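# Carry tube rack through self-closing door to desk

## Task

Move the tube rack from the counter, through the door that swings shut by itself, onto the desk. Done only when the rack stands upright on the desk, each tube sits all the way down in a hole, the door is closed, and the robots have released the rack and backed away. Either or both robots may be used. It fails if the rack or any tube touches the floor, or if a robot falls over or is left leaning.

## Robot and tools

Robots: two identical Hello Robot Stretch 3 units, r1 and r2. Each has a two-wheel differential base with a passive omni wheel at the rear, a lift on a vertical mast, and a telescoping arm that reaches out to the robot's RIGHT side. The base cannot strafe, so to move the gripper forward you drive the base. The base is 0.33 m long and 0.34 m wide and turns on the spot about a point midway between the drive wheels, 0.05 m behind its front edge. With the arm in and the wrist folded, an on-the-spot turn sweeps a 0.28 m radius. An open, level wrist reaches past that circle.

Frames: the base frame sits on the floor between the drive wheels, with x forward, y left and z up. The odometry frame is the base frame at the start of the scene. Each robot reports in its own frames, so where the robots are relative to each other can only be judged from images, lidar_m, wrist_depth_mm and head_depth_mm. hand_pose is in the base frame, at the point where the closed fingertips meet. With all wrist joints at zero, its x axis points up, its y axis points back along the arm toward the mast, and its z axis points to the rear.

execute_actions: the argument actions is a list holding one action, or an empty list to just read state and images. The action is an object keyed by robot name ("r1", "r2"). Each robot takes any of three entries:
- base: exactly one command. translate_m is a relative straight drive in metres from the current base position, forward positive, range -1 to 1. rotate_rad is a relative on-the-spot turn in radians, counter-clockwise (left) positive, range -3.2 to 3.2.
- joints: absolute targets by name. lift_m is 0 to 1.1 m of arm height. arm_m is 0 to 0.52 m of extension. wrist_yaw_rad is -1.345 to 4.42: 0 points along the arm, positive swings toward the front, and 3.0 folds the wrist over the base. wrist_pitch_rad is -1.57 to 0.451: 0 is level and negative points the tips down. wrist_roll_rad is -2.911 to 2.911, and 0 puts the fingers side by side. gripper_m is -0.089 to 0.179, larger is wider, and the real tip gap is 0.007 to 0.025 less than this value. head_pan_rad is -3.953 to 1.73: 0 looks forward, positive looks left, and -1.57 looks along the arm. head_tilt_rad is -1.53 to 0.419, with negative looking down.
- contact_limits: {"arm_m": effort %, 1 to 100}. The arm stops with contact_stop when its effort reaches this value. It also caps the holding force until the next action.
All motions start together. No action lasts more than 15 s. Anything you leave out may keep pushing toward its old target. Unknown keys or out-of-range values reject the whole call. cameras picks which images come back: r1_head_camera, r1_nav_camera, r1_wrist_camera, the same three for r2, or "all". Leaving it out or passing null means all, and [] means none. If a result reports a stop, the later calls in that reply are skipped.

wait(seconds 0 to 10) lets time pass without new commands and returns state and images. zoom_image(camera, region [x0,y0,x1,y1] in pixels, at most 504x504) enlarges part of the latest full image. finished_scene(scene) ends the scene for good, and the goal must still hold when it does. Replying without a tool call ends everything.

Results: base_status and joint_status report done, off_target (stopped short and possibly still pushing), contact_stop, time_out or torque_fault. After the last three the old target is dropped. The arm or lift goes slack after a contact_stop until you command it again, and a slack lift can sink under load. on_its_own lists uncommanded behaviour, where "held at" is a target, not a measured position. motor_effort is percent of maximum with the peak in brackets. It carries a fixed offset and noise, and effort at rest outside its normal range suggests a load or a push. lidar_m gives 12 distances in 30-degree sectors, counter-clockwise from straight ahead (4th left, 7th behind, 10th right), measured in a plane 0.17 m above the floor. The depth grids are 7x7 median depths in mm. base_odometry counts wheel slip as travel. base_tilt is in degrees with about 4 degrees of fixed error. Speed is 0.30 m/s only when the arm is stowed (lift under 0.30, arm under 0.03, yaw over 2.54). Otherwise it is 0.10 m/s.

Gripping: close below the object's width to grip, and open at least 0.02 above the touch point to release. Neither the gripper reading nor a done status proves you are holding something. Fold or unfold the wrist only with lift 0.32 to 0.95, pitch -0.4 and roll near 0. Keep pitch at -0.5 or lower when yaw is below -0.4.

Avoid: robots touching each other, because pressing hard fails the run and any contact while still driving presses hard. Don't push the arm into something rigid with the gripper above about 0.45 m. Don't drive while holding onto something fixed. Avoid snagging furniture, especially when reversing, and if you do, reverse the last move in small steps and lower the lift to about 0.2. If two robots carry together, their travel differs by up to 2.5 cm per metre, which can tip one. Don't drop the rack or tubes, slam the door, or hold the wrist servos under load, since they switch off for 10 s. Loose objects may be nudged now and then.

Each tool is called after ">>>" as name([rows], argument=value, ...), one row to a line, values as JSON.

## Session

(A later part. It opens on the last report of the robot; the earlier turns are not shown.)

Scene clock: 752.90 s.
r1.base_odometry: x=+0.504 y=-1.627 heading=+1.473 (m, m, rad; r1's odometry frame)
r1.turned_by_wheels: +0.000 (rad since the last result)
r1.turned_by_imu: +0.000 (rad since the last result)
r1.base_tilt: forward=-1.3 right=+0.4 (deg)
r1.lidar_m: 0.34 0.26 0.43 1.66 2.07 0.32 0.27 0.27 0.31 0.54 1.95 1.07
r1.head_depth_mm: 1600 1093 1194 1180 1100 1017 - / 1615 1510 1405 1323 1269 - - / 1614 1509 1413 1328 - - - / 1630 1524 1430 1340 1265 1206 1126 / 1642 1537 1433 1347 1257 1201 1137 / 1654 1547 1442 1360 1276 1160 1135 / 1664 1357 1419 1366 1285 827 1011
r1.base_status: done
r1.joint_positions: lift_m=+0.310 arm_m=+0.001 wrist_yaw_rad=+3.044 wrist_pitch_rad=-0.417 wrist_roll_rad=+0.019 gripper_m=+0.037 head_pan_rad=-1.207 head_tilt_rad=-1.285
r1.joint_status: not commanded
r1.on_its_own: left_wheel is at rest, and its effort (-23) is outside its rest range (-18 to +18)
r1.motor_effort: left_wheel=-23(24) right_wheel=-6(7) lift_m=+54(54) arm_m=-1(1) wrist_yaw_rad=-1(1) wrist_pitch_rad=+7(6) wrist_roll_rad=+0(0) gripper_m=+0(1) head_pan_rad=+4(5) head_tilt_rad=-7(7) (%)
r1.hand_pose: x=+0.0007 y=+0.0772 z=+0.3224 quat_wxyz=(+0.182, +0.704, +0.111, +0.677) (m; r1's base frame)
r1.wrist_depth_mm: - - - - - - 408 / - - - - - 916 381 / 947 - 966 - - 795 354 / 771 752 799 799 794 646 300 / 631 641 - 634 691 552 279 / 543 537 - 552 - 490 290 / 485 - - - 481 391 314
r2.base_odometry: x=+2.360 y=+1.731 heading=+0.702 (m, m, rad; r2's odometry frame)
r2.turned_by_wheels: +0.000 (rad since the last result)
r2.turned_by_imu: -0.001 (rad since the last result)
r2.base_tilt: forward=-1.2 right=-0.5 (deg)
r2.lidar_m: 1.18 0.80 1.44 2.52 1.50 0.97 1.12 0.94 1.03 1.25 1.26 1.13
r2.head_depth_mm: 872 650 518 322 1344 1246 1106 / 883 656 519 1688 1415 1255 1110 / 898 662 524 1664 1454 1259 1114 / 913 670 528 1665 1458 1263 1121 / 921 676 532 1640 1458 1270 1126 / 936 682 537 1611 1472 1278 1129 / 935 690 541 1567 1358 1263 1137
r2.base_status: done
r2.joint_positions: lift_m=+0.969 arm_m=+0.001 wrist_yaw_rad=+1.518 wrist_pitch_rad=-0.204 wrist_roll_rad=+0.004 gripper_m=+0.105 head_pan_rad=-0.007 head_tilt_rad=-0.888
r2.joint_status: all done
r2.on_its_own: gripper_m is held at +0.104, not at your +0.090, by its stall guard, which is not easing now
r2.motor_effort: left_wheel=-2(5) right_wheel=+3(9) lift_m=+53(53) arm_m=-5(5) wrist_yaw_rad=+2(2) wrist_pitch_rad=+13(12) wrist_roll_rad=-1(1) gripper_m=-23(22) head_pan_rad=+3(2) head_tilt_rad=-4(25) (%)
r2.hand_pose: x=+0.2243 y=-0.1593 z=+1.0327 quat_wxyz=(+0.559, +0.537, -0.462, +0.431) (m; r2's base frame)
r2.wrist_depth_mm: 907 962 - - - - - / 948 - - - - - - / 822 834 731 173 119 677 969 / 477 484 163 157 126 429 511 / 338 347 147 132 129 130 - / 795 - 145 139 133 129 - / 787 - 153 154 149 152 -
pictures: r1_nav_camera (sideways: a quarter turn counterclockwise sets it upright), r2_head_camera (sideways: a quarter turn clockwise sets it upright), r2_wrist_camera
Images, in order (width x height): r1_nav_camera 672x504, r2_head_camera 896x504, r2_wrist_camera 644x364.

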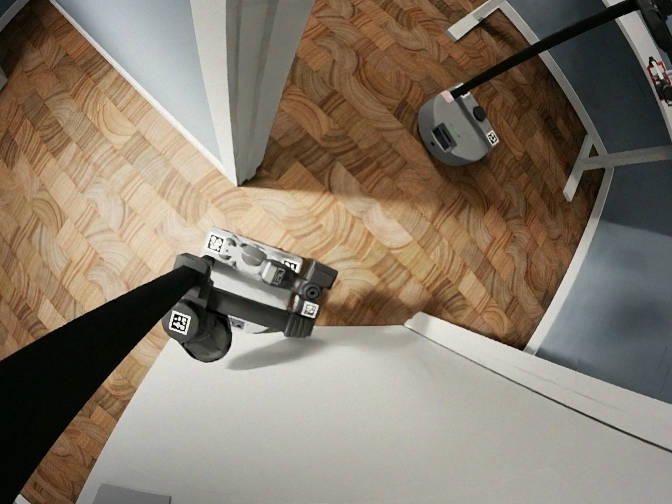

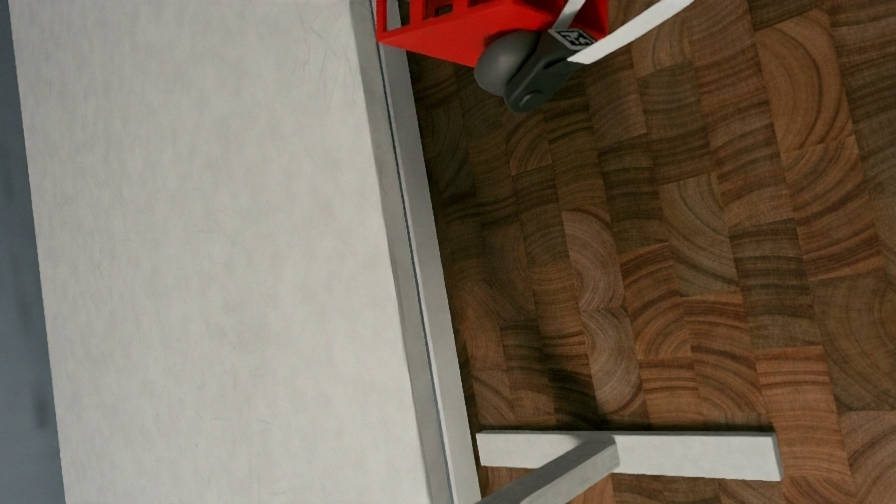

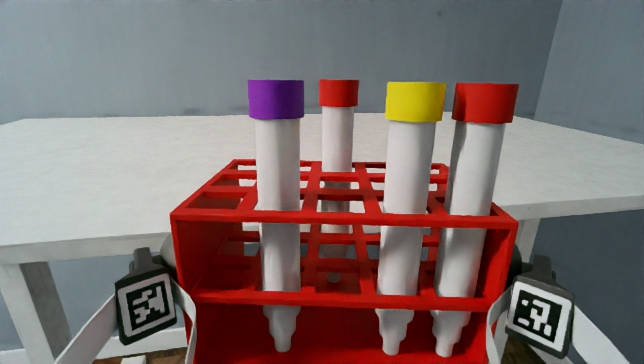

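>>> execute_actions([
  {"r1": {"base": {"rotate_rad": -0.42}}, "r2": {"base": {"rotate_rad": 0.43}, "joints": {"lift_m": 0.98}}},
], cameras=[])

>>> execute_actions([
  {"r1": {"base": {"translate_m": 0.33}}, "r2": {"base": {"translate_m": 0.35}, "joints": {"head_pan_rad": -0.5, "head_tilt_rad": -1.0}}},
], cameras=["r1_nav_camera","r2_head_camera","r2_nav_camera","r2_wrist_camera"])

Scene clock: 778.77 s.
r1.base_odometry: x=+0.504 y=-1.627 heading=+1.053 (m, m, rad; r1's odometry frame)
r1.turned_by_wheels: -0.420 (rad since the last result)
r1.turned_by_imu: -0.422 (rad since the last result)
r1.base_tilt: forward=-1.1 right=+0.5 (deg)
r1.lidar_m: 1.02 0.29 0.26 0.59 1.68 2.26 0.28 0.26 0.26 0.33 0.67 2.14
r1.head_depth_mm: 481 545 627 735 866 1005 - / 591 687 824 1025 1235 - - / 764 929 1197 1326 - - - / 897 1217 1421 1337 1265 1208 1129 / 1641 1524 1429 1347 1277 1208 1137 / 1665 1529 1446 1363 1283 1213 902 / 1658 1552 1452 1369 1284 1213 731
r1.base_status: done
r1.joint_positions: lift_m=+0.310 arm_m=+0.001 wrist_yaw_rad=+3.044 wrist_pitch_rad=-0.417 wrist_roll_rad=+0.019 gripper_m=+0.037 head_pan_rad=-1.207 head_tilt_rad=-1.285
r1.joint_status: not commanded
r1.motor_effort: left_wheel=-11(12) right_wheel=-12(19) lift_m=+54(55) arm_m=-1(1) wrist_yaw_rad=-1(1) wrist_pitch_rad=+7(6) wrist_roll_rad=+0(0) gripper_m=+1(0) head_pan_rad=+5(7) head_tilt_rad=-7(7) (%)
r1.hand_pose: x=+0.0007 y=+0.0772 z=+0.3224 quat_wxyz=(+0.182, +0.704, +0.111, +0.677) (m; r1's base frame)
r1.wrist_depth_mm: - - - - 512 265 243 / - - - - 514 278 262 / 973 960 - 983 513 299 293 / 760 777 774 789 518 321 339 / 628 630 - 664 395 357 661 / 532 538 - 565 - 408 551 / 476 - - - 474 474 497
r2.base_odometry: x=+2.360 y=+1.731 heading=+1.132 (m, m, rad; r2's odometry frame)
r2.turned_by_wheels: +0.430 (rad since the last result)
r2.turned_by_imu: +0.435 (rad since the last result)
r2.base_tilt: forward=-1.2 right=-0.6 (deg)
r2.lidar_m: 0.80 1.35 2.31 1.75 0.98 0.97 0.94 0.96 1.25 1.25 1.13 1.18
r2.head_depth_mm: 875 648 516 322 1345 1244 1103 / 883 654 520 1611 1435 1250 1113 / 898 662 524 1646 1440 1253 1119 / 911 668 529 1677 1453 1266 1122 / 923 675 532 1287 1418 1269 1130 / 938 685 538 1726 1484 1278 1130 / 1145 690 560 1739 1478 1282 1138
r2.base_status: done
r2.joint_positions: lift_m=+0.979 arm_m=+0.001 wrist_yaw_rad=+1.518 wrist_pitch_rad=-0.204 wrist_roll_rad=+0.004 gripper_m=+0.105 head_pan_rad=-0.007 head_tilt_rad=-0.889
r2.joint_status: all done
r2.on_its_own: gripper_m is held at +0.104, not at your +0.090, by its stall guard, which is not easing now
r2.motor_effort: left_wheel=-2(6) right_wheel=+4(10) lift_m=+53(57) arm_m=-5(5) wrist_yaw_rad=+2(2) wrist_pitch_rad=+12(13) wrist_roll_rad=-1(1) gripper_m=-23(22) head_pan_rad=+1(2) head_tilt_rad=-6(5) (%)
r2.hand_pose: x=+0.2243 y=-0.1593 z=+1.0427 quat_wxyz=(+0.559, +0.537, -0.461, +0.431) (m; r2's base frame)
r2.wrist_depth_mm: - - - 992 954 878 848 / - - - - 968 916 894 / - - 776 173 119 729 909 / 505 510 159 158 126 457 534 / - 385 147 132 129 130 374 / - - 145 139 133 129 287 / - - 153 154 149 152 -
pictures: none
No camera images: the call's "cameras" was empty. Leave "cameras" out to get every camera's image.

Scene clock: 783.23 s.
r1.base_odometry: x=+0.667 y=-1.340 heading=+1.053 (m, m, rad; r1's odometry frame)
r1.turned_by_wheels: +0.000 (rad since the last result)
r1.turned_by_imu: +0.000 (rad since the last result)
r1.base_tilt: forward=-1.1 right=+0.5 (deg)
r1.lidar_m: 1.02 2.04 2.33 0.22 0.22 0.31 0.27 0.27 0.32 0.59 1.58 1.90
r1.head_depth_mm: 1585 1097 1204 1259 1135 1015 - / 1607 1501 1412 1326 1269 - - / 1617 1511 1410 1339 - - - / 1637 1524 1423 1342 1266 1201 1129 / 1655 1529 1436 1349 1267 1198 1140 / 1652 1539 1453 1359 1277 1210 1149 / 1670 1550 1459 1362 1284 1215 1153
r1.base_status: translate_m off_target (by the wheels' count: +0.3301 of +0.3300)
r1.joint_positions: lift_m=+0.310 arm_m=+0.001 wrist_yaw_rad=+3.044 wrist_pitch_rad=-0.417 wrist_roll_rad=+0.019 gripper_m=+0.037 head_pan_rad=-1.207 head_tilt_rad=-1.285
r1.joint_status: not commanded
r1.on_its_own: left_wheel is at rest, and its effort (-26) is outside its rest range (-18 to +18)
r1.motor_effort: left_wheel=-26(25) right_wheel=-8(8) lift_m=+54(54) arm_m=-1(1) wrist_yaw_rad=+0(1) wrist_pitch_rad=+7(6) wrist_roll_rad=+0(0) gripper_m=+1(1) head_pan_rad=+4(5) head_tilt_rad=-7(7) (%)
r1.hand_pose: x=+0.0007 y=+0.0772 z=+0.3224 quat_wxyz=(+0.182, +0.704, +0.111, +0.677) (m; r1's base frame)
r1.wrist_depth_mm: 238 225 252 - - - - / - 247 270 - - - - / 907 269 293 - - - - / 764 302 340 811 782 835 822 / 639 344 - 654 666 660 681 / 528 502 - 549 - 564 570 / 478 - - - 478 487 494
r2.base_odometry: x=+2.509 y=+2.047 heading=+1.132 (m, m, rad; r2's odometry frame)
r2.turned_by_wheels: +0.000 (rad since the last result)
r2.turned_by_imu: -0.001 (rad since the last result)
r2.base_tilt: forward=-1.1 right=-0.6 (deg)
r2.lidar_m: 0.51 0.46 1.65 2.43 1.38 1.11 1.28 1.36 1.34 1.03 0.98 0.84
r2.head_depth_mm: 669 575 305 391 - 306 1045 / 678 561 306 375 345 308 289 / 686 551 315 336 344 309 287 / 695 557 310 323 349 311 288 / 700 561 458 393 352 313 288 / 687 566 472 404 353 314 289 / 687 573 476 406 355 316 290
r2.base_status: done
r2.joint_positions: lift_m=+0.979 arm_m=+0.001 wrist_yaw_rad=+1.518 wrist_pitch_rad=-0.204 wrist_roll_rad=+0.004 gripper_m=+0.105 head_pan_rad=-0.493 head_tilt_rad=-0.987
r2.joint_status: all done
r2.on_its_own: gripper_m is held at +0.104, not at your +0.090, by its stall guard, which is not easing now
r2.motor_effort: left_wheel=-3(3) right_wheel=+4(8) lift_m=+54(53) arm_m=-5(5) wrist_yaw_rad=+2(2) wrist_pitch_rad=+12(13) wrist_roll_rad=-1(1) gripper_m=-22(22) head_pan_rad=-3(25) head_tilt_rad=-5(15) (%)
r2.hand_pose: x=+0.2243 y=-0.1593 z=+1.0427 quat_wxyz=(+0.559, +0.537, -0.461, +0.431) (m; r2's base frame)
r2.wrist_depth_mm: 822 782 712 687 640 606 580 / 880 828 762 700 666 627 598 / 926 867 772 173 118 636 630 / 549 512 171 158 125 459 543 / 360 359 147 132 128 130 377 / 277 283 145 139 133 130 286 / 230 218 153 154 149 152 233
pictures: r1_nav_camera (sideways: a quarter turn counterclockwise sets it upright), r2_head_camera (sideways: a quarter turn clockwise sets it upright), r2_nav_camera (sideways: a quarter turn counterclockwise sets it upright), r2_wrist_camera
Images, in order (width x height): r1_nav_camera 672x504, r2_head_camera 896x504, r2_nav_camera 672x504, r2_wrist_camera 644x364.

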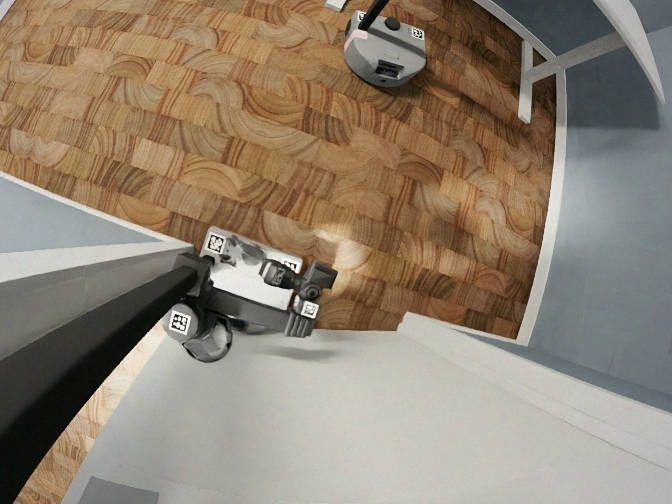

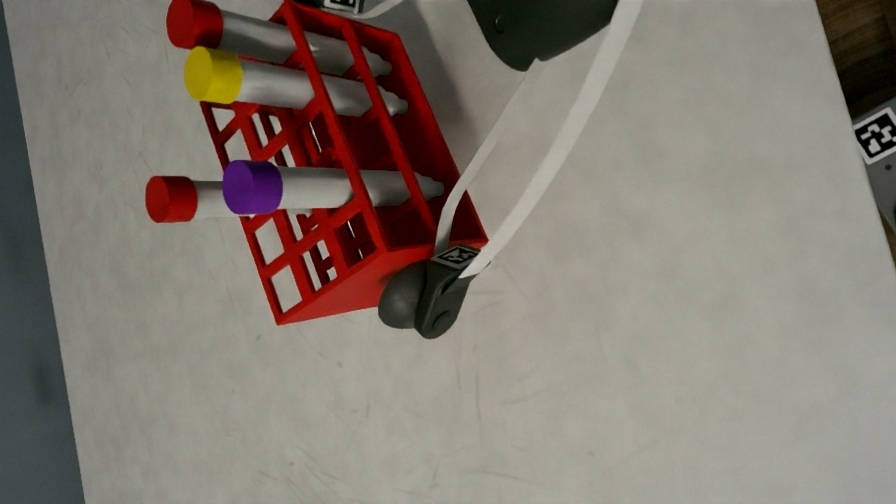

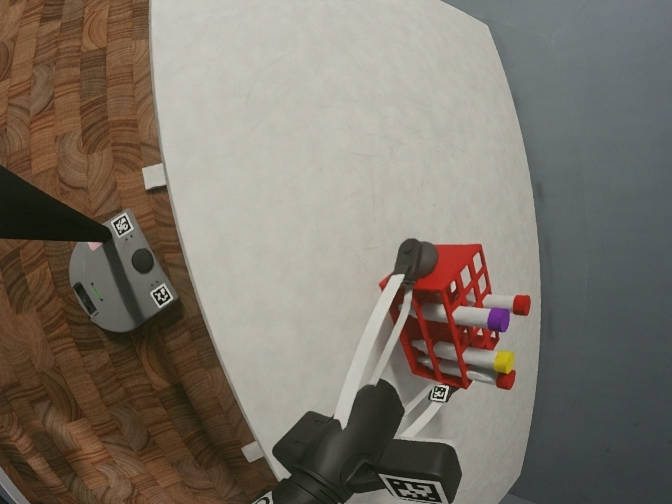

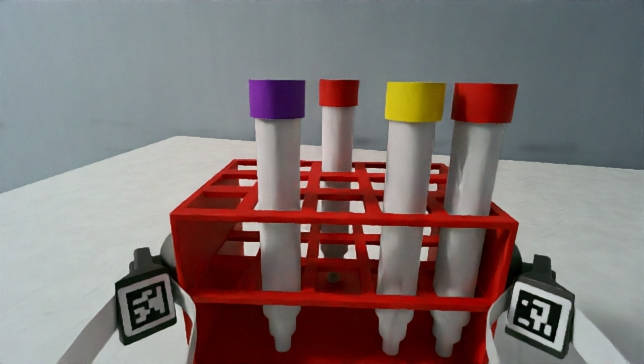

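>>> execute_actions([
  {"r1": {"base": {"translate_m": 0.14}}, "r2": {"joints": {"lift_m": 0.931}}},
], cameras=["r1_nav_camera","r2_head_camera","r2_wrist_camera"])

Scene clock: 792.93 s.
r1.base_odometry: x=+0.736 y=-1.218 heading=+1.053 (m, m, rad; r1's odometry frame)
r1.turned_by_wheels: +0.000 (rad since the last result)
r1.turned_by_imu: +0.001 (rad since the last result)
r1.base_tilt: forward=-1.2 right=+0.6 (deg)
r1.lidar_m: 0.88 1.89 2.33 0.80 0.29 0.30 0.29 0.29 0.39 0.73 1.58 1.79
r1.head_depth_mm: 1585 1491 1396 1319 1257 1084 - / 1603 1499 1403 1326 1274 - - / 1624 1517 1418 1336 - - - / 1636 1525 1421 1343 1261 1208 1124 / 1643 1531 1436 1353 1268 1199 1139 / 1659 1547 1440 1348 1280 1213 1144 / 1671 1545 1458 1364 1294 1209 1149
r1.base_status: done
r1.joint_positions: lift_m=+0.310 arm_m=+0.001 wrist_yaw_rad=+3.044 wrist_pitch_rad=-0.417 wrist_roll_rad=+0.019 gripper_m=+0.037 head_pan_rad=-1.207 head_tilt_rad=-1.285
r1.joint_status: not commanded
r1.motor_effort: left_wheel=+3(16) right_wheel=-3(6) lift_m=+54(54) arm_m=-1(1) wrist_yaw_rad=-1(0) wrist_pitch_rad=+6(6) wrist_roll_rad=+0(0) gripper_m=+0(1) head_pan_rad=+5(5) head_tilt_rad=-7(7) (%)
r1.hand_pose: x=+0.0007 y=+0.0772 z=+0.3224 quat_wxyz=(+0.182, +0.704, +0.111, +0.677) (m; r1's base frame)
r1.wrist_depth_mm: 252 346 - - - - - / 259 349 - - - - - / 275 341 - - - - - / 301 341 779 804 794 836 817 / 323 368 - 662 675 663 672 / 360 398 - 554 - 558 578 / 379 - - - 479 492 485
r2.base_odometry: x=+2.509 y=+2.047 heading=+1.132 (m, m, rad; r2's odometry frame)
r2.turned_by_wheels: +0.000 (rad since the last result)
r2.turned_by_imu: -0.001 (rad since the last result)
r2.base_tilt: forward=-1.2 right=-0.6 (deg)
r2.lidar_m: 0.51 0.46 1.65 2.43 1.38 0.97 1.27 1.36 1.34 1.02 0.98 0.84
r2.head_depth_mm: 671 541 347 377 - 302 1046 / 677 548 326 372 346 308 289 / 685 552 341 338 347 309 287 / 694 556 465 339 345 310 288 / 699 563 469 402 351 312 287 / 688 568 472 405 353 314 289 / 685 574 476 406 356 316 290
r2.base_status: not commanded
r2.joint_positions: lift_m=+0.931 arm_m=+0.001 wrist_yaw_rad=+1.518 wrist_pitch_rad=-0.204 wrist_roll_rad=+0.004 gripper_m=+0.105 head_pan_rad=-0.493 head_tilt_rad=-0.987
r2.joint_status: all done
r2.on_its_own: gripper_m is held at +0.104, not at your +0.090, by its stall guard, which is not easing now
r2.motor_effort: left_wheel=-3(3) right_wheel=+4(3) lift_m=+24(48) arm_m=-5(5) wrist_yaw_rad=+2(2) wrist_pitch_rad=+12(12) wrist_roll_rad=-1(1) gripper_m=-23(23) head_pan_rad=-3(3) head_tilt_rad=-5(5) (%)
r2.hand_pose: x=+0.2243 y=-0.1593 z=+0.9947 quat_wxyz=(+0.559, +0.537, -0.461, +0.431) (m; r2's base frame)
r2.wrist_depth_mm: 833 774 727 689 643 609 570 / 898 814 752 708 667 629 597 / 926 651 570 173 119 531 618 / 373 376 158 158 125 335 396 / 265 264 147 131 128 129 275 / 204 208 145 138 133 129 212 / 173 161 153 153 148 152 172
pictures: r1_nav_camera (sideways: a quarter turn counterclockwise sets it upright), r2_head_camera (sideways: a quarter turn clockwise sets it upright), r2_wrist_camera
Images, in order (width x height): r1_nav_camera 672x504, r2_head_camera 896x504, r2_wrist_camera 644x364.

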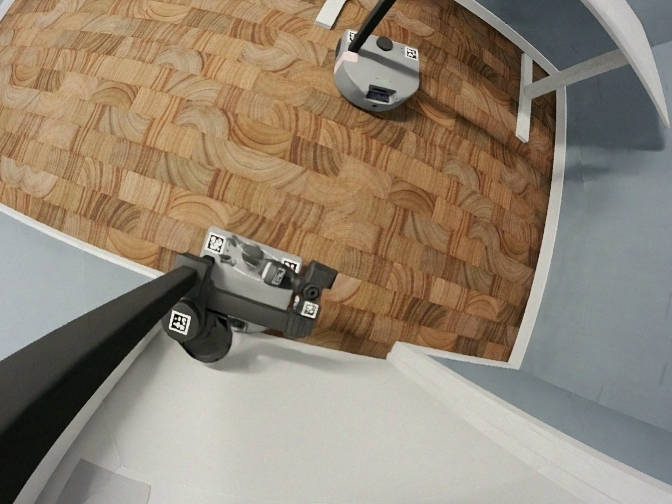

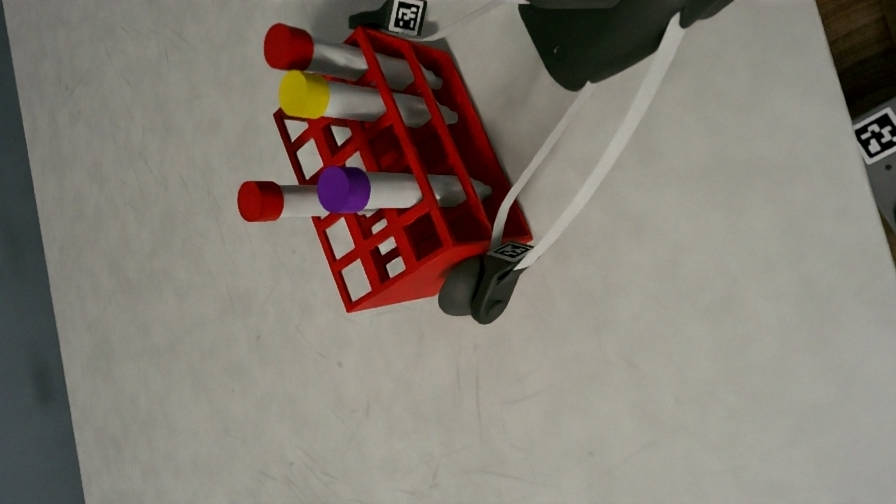

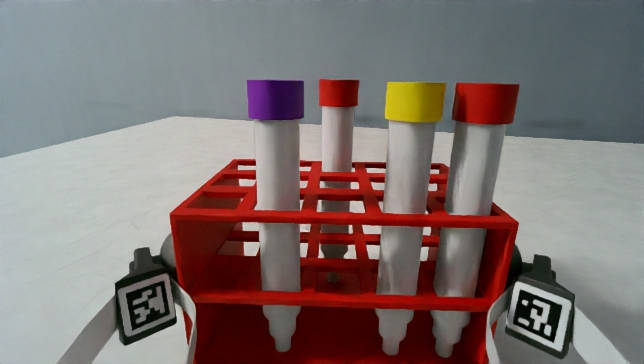

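>>> execute_actions([
  {"r1": {"base": {"translate_m": 0.05}}, "r2": {"joints": {"lift_m": 0.924}}},
], cameras=["r1_nav_camera","r2_wrist_camera"])

Scene clock: 800.13 s.
r1.base_odometry: x=+0.761 y=-1.175 heading=+1.053 (m, m, rad; r1's odometry frame)
r1.turned_by_wheels: +0.000 (rad since the last result)
r1.turned_by_imu: +0.000 (rad since the last result)
r1.base_tilt: forward=-1.1 right=+0.5 (deg)
r1.lidar_m: 0.83 1.84 2.34 1.02 0.33 0.32 0.32 0.33 0.45 0.88 1.57 1.75
r1.head_depth_mm: 1581 1494 1397 1311 1251 1183 - / 1609 1494 1411 1329 1273 - - / 1619 1504 1423 1330 - - - / 1634 1526 1429 1340 1268 1213 1132 / 1641 1526 1445 1347 1265 1202 1139 / 1649 1540 1439 1350 1272 1207 1144 / 1656 1548 1453 1364 1285 1212 1150
r1.base_status: done
r1.joint_positions: lift_m=+0.310 arm_m=+0.001 wrist_yaw_rad=+3.044 wrist_pitch_rad=-0.417 wrist_roll_rad=+0.019 gripper_m=+0.037 head_pan_rad=-1.206 head_tilt_rad=-1.285
r1.joint_status: not commanded
r1.motor_effort: left_wheel=+2(13) right_wheel=-2(10) lift_m=+54(54) arm_m=-1(1) wrist_yaw_rad=-1(1) wrist_pitch_rad=+6(7) wrist_roll_rad=+0(0) gripper_m=+2(1) head_pan_rad=+5(4) head_tilt_rad=-6(7) (%)
r1.hand_pose: x=+0.0007 y=+0.0772 z=+0.3224 quat_wxyz=(+0.182, +0.704, +0.111, +0.677) (m; r1's base frame)
r1.wrist_depth_mm: 335 450 - - - - - / 332 443 - - - - - / 314 484 984 999 - - - / 318 474 782 774 780 800 802 / 341 494 - 649 688 660 650 / 366 471 - 545 - 569 568 / 401 - - - 487 484 490
r2.base_odometry: x=+2.509 y=+2.047 heading=+1.132 (m, m, rad; r2's odometry frame)
r2.turned_by_wheels: +0.000 (rad since the last result)
r2.turned_by_imu: -0.001 (rad since the last result)
r2.base_tilt: forward=-1.2 right=-0.6 (deg)
r2.lidar_m: 0.51 0.46 1.65 2.43 1.39 0.92 1.27 1.36 1.34 1.02 0.98 0.84
r2.head_depth_mm: 670 542 424 377 - 300 1046 / 679 546 351 371 351 308 290 / 685 552 337 343 348 309 287 / 692 557 465 342 346 311 289 / 701 562 469 402 351 313 287 / 688 568 471 404 353 314 289 / 685 573 476 407 356 316 290
r2.base_status: not commanded
r2.joint_positions: lift_m=+0.925 arm_m=+0.001 wrist_yaw_rad=+1.518 wrist_pitch_rad=-0.197 wrist_roll_rad=+0.004 gripper_m=+0.105 head_pan_rad=-0.493 head_tilt_rad=-0.987
r2.joint_status: all done
r2.on_its_own: gripper_m is held at +0.104, not at your +0.090, by its stall guard, which is not easing now
r2.motor_effort: left_wheel=-3(3) right_wheel=+4(4) lift_m=+24(24) arm_m=-5(5) wrist_yaw_rad=+2(2) wrist_pitch_rad=+9(12) wrist_roll_rad=-1(1) gripper_m=-23(22) head_pan_rad=-3(3) head_tilt_rad=-5(7) (%)
r2.hand_pose: x=+0.2248 y=-0.1593 z=+0.9893 quat_wxyz=(+0.558, +0.536, -0.463, +0.433) (m; r2's base frame)
r2.wrist_depth_mm: 835 781 731 681 639 612 579 / 889 822 765 692 654 626 594 / 942 643 566 169 118 116 616 / 362 364 150 153 124 326 387 / 254 256 147 133 128 128 266 / 197 197 144 139 132 129 205 / 166 155 152 153 150 152 165
pictures: r1_nav_camera (sideways: a quarter turn counterclockwise sets it upright), r2_wrist_camera
Images, in order (width x height): r1_nav_camera 672x504, r2_wrist_camera 644x364.

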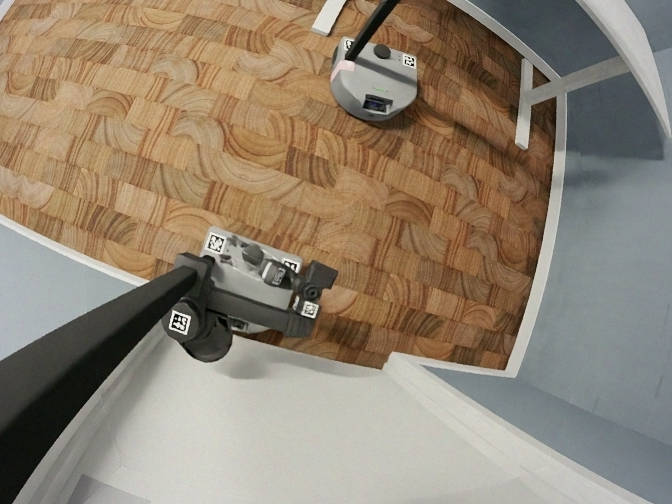

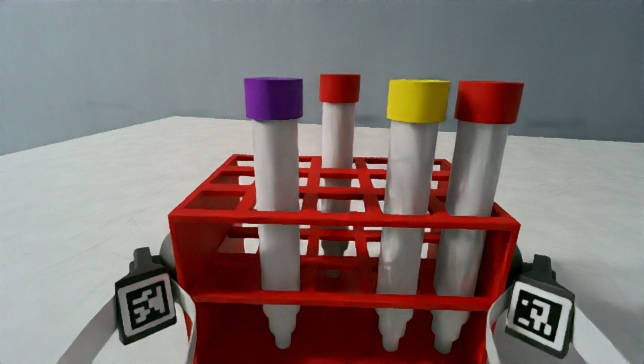

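>>> execute_actions([
  {"r1": {"base": {"translate_m": 0.06}, "joints": {"head_pan_rad": -2.6, "head_tilt_rad": -0.6}}, "r2": {"joints": {"gripper_m": 0.179}}},
], cameras=["r2_wrist_camera"])

>>> execute_actions([
  {"r1": {"base": {"translate_m": 0.05}}, "r2": {"base": {"translate_m": -0.30}, "joints": {"head_pan_rad": -0.3, "head_tilt_rad": -0.6}}},
])

Scene clock: 810.37 s.
r1.base_odometry: x=+0.791 y=-1.123 heading=+1.053 (m, m, rad; r1's odometry frame)
r1.turned_by_wheels: +0.000 (rad since the last result)
r1.turned_by_imu: +0.000 (rad since the last result)
r1.base_tilt: forward=-1.1 right=+0.4 (deg)
r1.lidar_m: 0.77 1.78 2.33 1.26 0.44 0.37 0.38 0.40 0.53 1.11 1.57 1.71
r1.head_depth_mm: 308 334 367 405 452 511 591 / 323 352 387 431 485 554 649 / 339 372 412 460 522 603 714 / 357 393 438 494 565 662 801 / 377 418 468 532 617 737 909 / 399 446 503 579 680 825 1052 / 424 476 544 634 756 942 1130
r1.base_status: done
r1.joint_positions: lift_m=+0.310 arm_m=+0.001 wrist_yaw_rad=+3.044 wrist_pitch_rad=-0.417 wrist_roll_rad=+0.019 gripper_m=+0.037 head_pan_rad=-2.593 head_tilt_rad=-0.606
r1.joint_status: all done
r1.motor_effort: left_wheel=+2(8) right_wheel=-2(3) lift_m=+54(54) arm_m=-1(1) wrist_yaw_rad=-1(1) wrist_pitch_rad=+6(7) wrist_roll_rad=+0(0) gripper_m=+0(0) head_pan_rad=-4(57) head_tilt_rad=+2(35) (%)
r1.hand_pose: x=+0.0007 y=+0.0772 z=+0.3224 quat_wxyz=(+0.182, +0.704, +0.111, +0.677) (m; r1's base frame)
r1.wrist_depth_mm: 431 563 - - - - - / 425 565 - - - - - / 418 595 954 - - - - / 424 603 794 801 798 828 809 / 396 608 - 647 676 661 672 / 404 531 - 555 - 562 565 / 424 - - - 474 487 497
r2.base_odometry: x=+2.509 y=+2.047 heading=+1.132 (m, m, rad; r2's odometry frame)
r2.turned_by_wheels: +0.000 (rad since the last result)
r2.turned_by_imu: -0.001 (rad since the last result)
r2.base_tilt: forward=-1.1 right=-0.5 (deg)
r2.lidar_m: 0.51 0.46 1.65 2.43 1.39 0.87 1.27 1.36 1.34 1.02 0.98 0.84
r2.head_depth_mm: 669 541 331 377 - 297 1049 / 677 547 351 371 348 306 290 / 686 552 337 342 348 309 287 / 694 558 465 356 343 311 289 / 701 563 468 402 348 312 287 / 688 567 472 405 353 314 289 / 685 573 475 407 356 315 290
r2.base_status: not commanded
r2.joint_positions: lift_m=+0.925 arm_m=+0.001 wrist_yaw_rad=+1.518 wrist_pitch_rad=-0.197 wrist_roll_rad=+0.004 gripper_m=+0.179 head_pan_rad=-0.493 head_tilt_rad=-0.987
r2.joint_status: all done
r2.motor_effort: left_wheel=-3(3) right_wheel=+3(3) lift_m=+23(23) arm_m=-5(5) wrist_yaw_rad=+2(2) wrist_pitch_rad=+9(9) wrist_roll_rad=-1(1) gripper_m=+0(96) head_pan_rad=-3(2) head_tilt_rad=-6(5) (%)
r2.hand_pose: x=+0.2248 y=-0.1593 z=+0.9894 quat_wxyz=(+0.558, +0.536, -0.463, +0.433) (m; r2's base frame)
r2.wrist_depth_mm: 826 764 726 677 633 604 580 / 901 828 760 688 665 627 607 / 956 633 569 170 117 114 626 / 363 365 150 153 124 327 386 / 255 256 147 133 127 127 268 / 197 189 143 138 132 132 214 / - 155 152 153 149 152 -
pictures: r2_wrist_camera
Images, in order (width x height): r2_wrist_camera 644x364.

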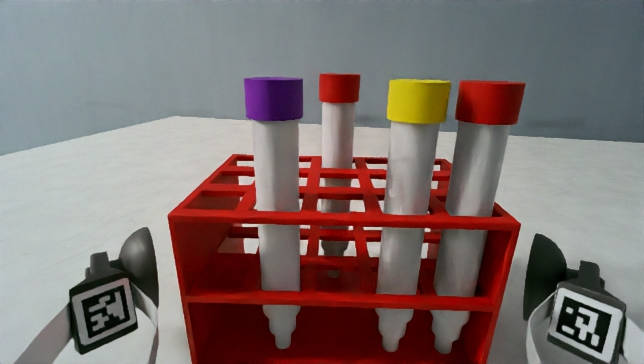

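Scene clock: 814.60 s.
r1.base_odometry: x=+0.815 y=-1.079 heading=+1.053 (m, m, rad; r1's odometry frame)
r1.turned_by_wheels: +0.000 (rad since the last result)
r1.turned_by_imu: +0.000 (rad since the last result)
r1.base_tilt: forward=-1.1 right=+0.4 (deg)
r1.lidar_m: 0.46 1.73 2.34 1.47 0.51 0.41 0.43 0.45 0.60 1.29 1.57 0.44
r1.head_depth_mm: 352 383 419 463 517 585 677 / 368 403 443 492 554 633 741 / 388 425 471 526 597 690 818 / 408 450 500 565 647 755 916 / 431 478 535 610 707 841 1039 / 456 508 576 661 774 939 1204 / 485 545 621 725 865 1031 1186
r1.base_status: done
r1.joint_positions: lift_m=+0.310 arm_m=+0.001 wrist_yaw_rad=+3.044 wrist_pitch_rad=-0.417 wrist_roll_rad=+0.019 gripper_m=+0.037 head_pan_rad=-2.593 head_tilt_rad=-0.606
r1.joint_status: not commanded
r1.motor_effort: left_wheel=+2(8) right_wheel=-2(3) lift_m=+54(54) arm_m=-1(1) wrist_yaw_rad=-1(1) wrist_pitch_rad=+6(6) wrist_roll_rad=+0(0) gripper_m=+0(1) head_pan_rad=-4(5) head_tilt_rad=+3(4) (%)
r1.hand_pose: x=+0.0007 y=+0.0772 z=+0.3224 quat_wxyz=(+0.182, +0.704, +0.111, +0.677) (m; r1's base frame)
r1.wrist_depth_mm: 507 667 - - - - - / 495 652 - - - - - / 492 711 984 - - - - / 492 680 774 806 801 810 814 / 479 617 - 653 679 657 654 / 471 540 - 550 - 557 575 / 459 - - - 474 487 491
r2.base_odometry: x=+2.381 y=+1.776 heading=+1.132 (m, m, rad; r2's odometry frame)
r2.turned_by_wheels: +0.000 (rad since the last result)
r2.turned_by_imu: -0.001 (rad since the last result)
r2.base_tilt: forward=-1.1 right=-0.5 (deg)
r2.lidar_m: 0.75 1.30 2.22 1.85 0.70 0.56 0.97 1.01 1.27 1.26 1.10 1.13
r2.head_depth_mm: 945 1042 886 615 472 1417 1223 / 940 1038 892 621 475 1426 1234 / 937 1037 903 572 476 1440 1243 / 928 1030 915 574 480 1441 1206 / 927 1022 923 600 483 1406 1248 / 921 1020 935 640 485 1374 1214 / 919 1015 944 643 489 1034 1226
r2.base_status: done
r2.joint_positions: lift_m=+0.925 arm_m=+0.001 wrist_yaw_rad=+1.518 wrist_pitch_rad=-0.197 wrist_roll_rad=+0.004 gripper_m=+0.179 head_pan_rad=-0.307 head_tilt_rad=-0.606
r2.joint_status: all done
r2.motor_effort: left_wheel=-2(5) right_wheel=+4(5) lift_m=+23(23) arm_m=-5(5) wrist_yaw_rad=+2(2) wrist_pitch_rad=+9(9) wrist_roll_rad=-1(1) gripper_m=+0(0) head_pan_rad=+3(16) head_tilt_rad=+2(23) (%)
r2.hand_pose: x=+0.2248 y=-0.1593 z=+0.9894 quat_wxyz=(+0.558, +0.536, -0.463, +0.433) (m; r2's base frame)
r2.wrist_depth_mm: - - - 950 906 853 801 / - - - 971 938 897 844 / - 632 649 431 673 685 705 / 363 365 370 374 376 382 385 / - 303 286 268 263 266 267 / - - - - - 240 218 / - - - - - - -
pictures: r1_head_camera (sideways: a quarter turn clockwise sets it upright), r1_nav_camera (sideways: a quarter turn counterclockwise sets it upright), r1_wrist_camera, r2_head_camera (sideways: a quarter turn clockwise sets it upright), r2_nav_camera (sideways: a quarter turn counterclockwise sets it upright), r2_wrist_camera
Images, in order (width x height): r1_head_camera 896x504, r1_nav_camera 672x504, r1_wrist_camera 644x364, r2_head_camera 896x504, r2_nav_camera 672x504, r2_wrist_camera 644x364.

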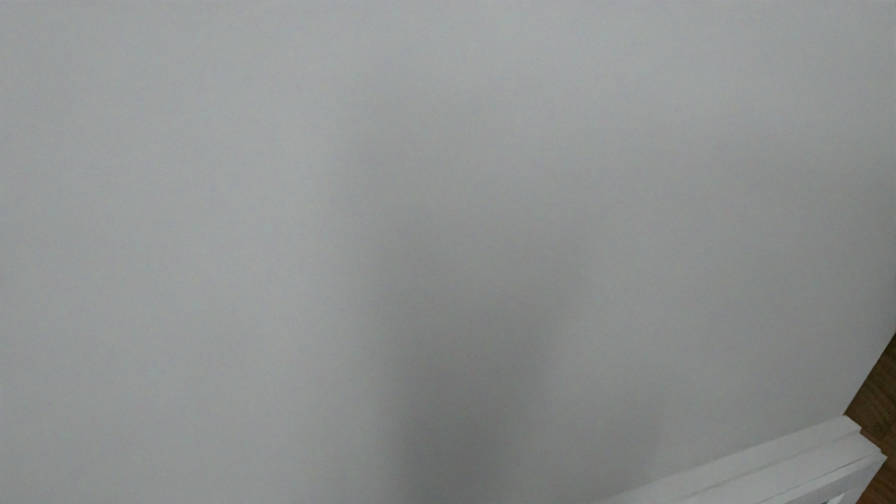

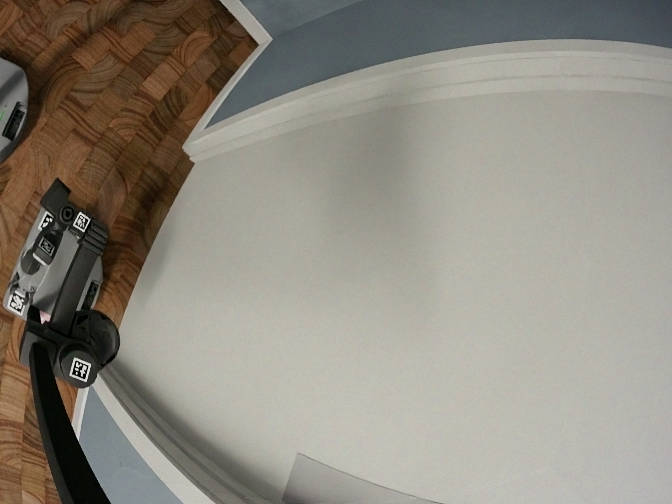

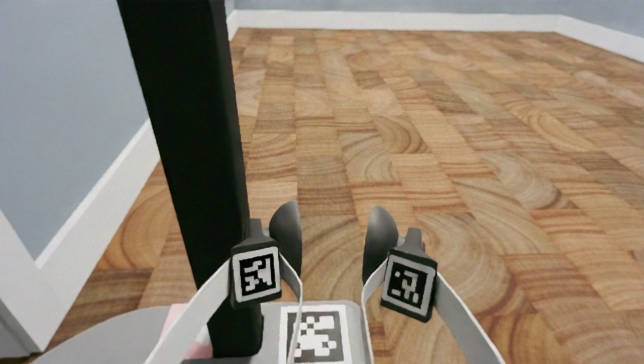

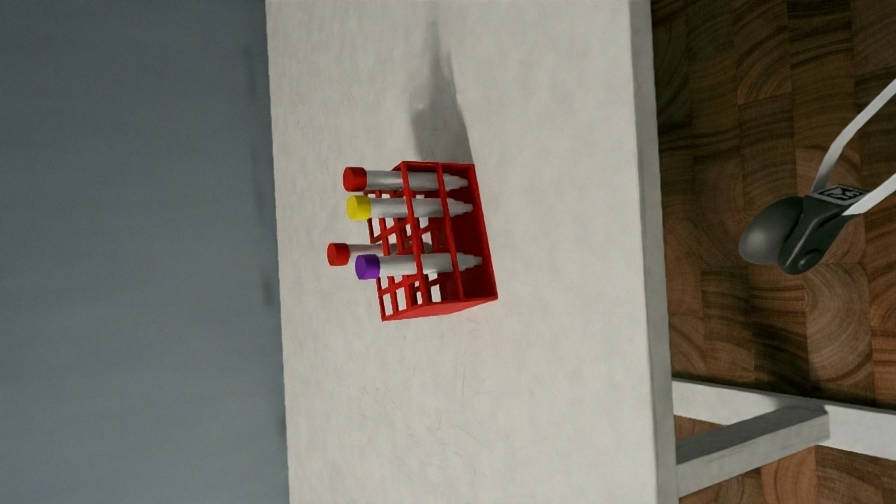

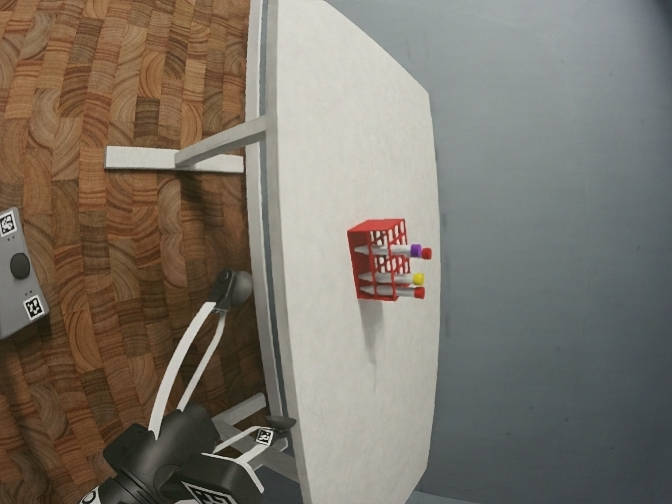

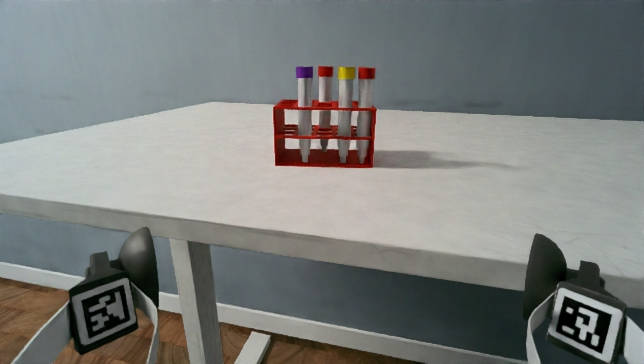

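>>> finished_scene(scene=1)

The scene is finished: the task was done.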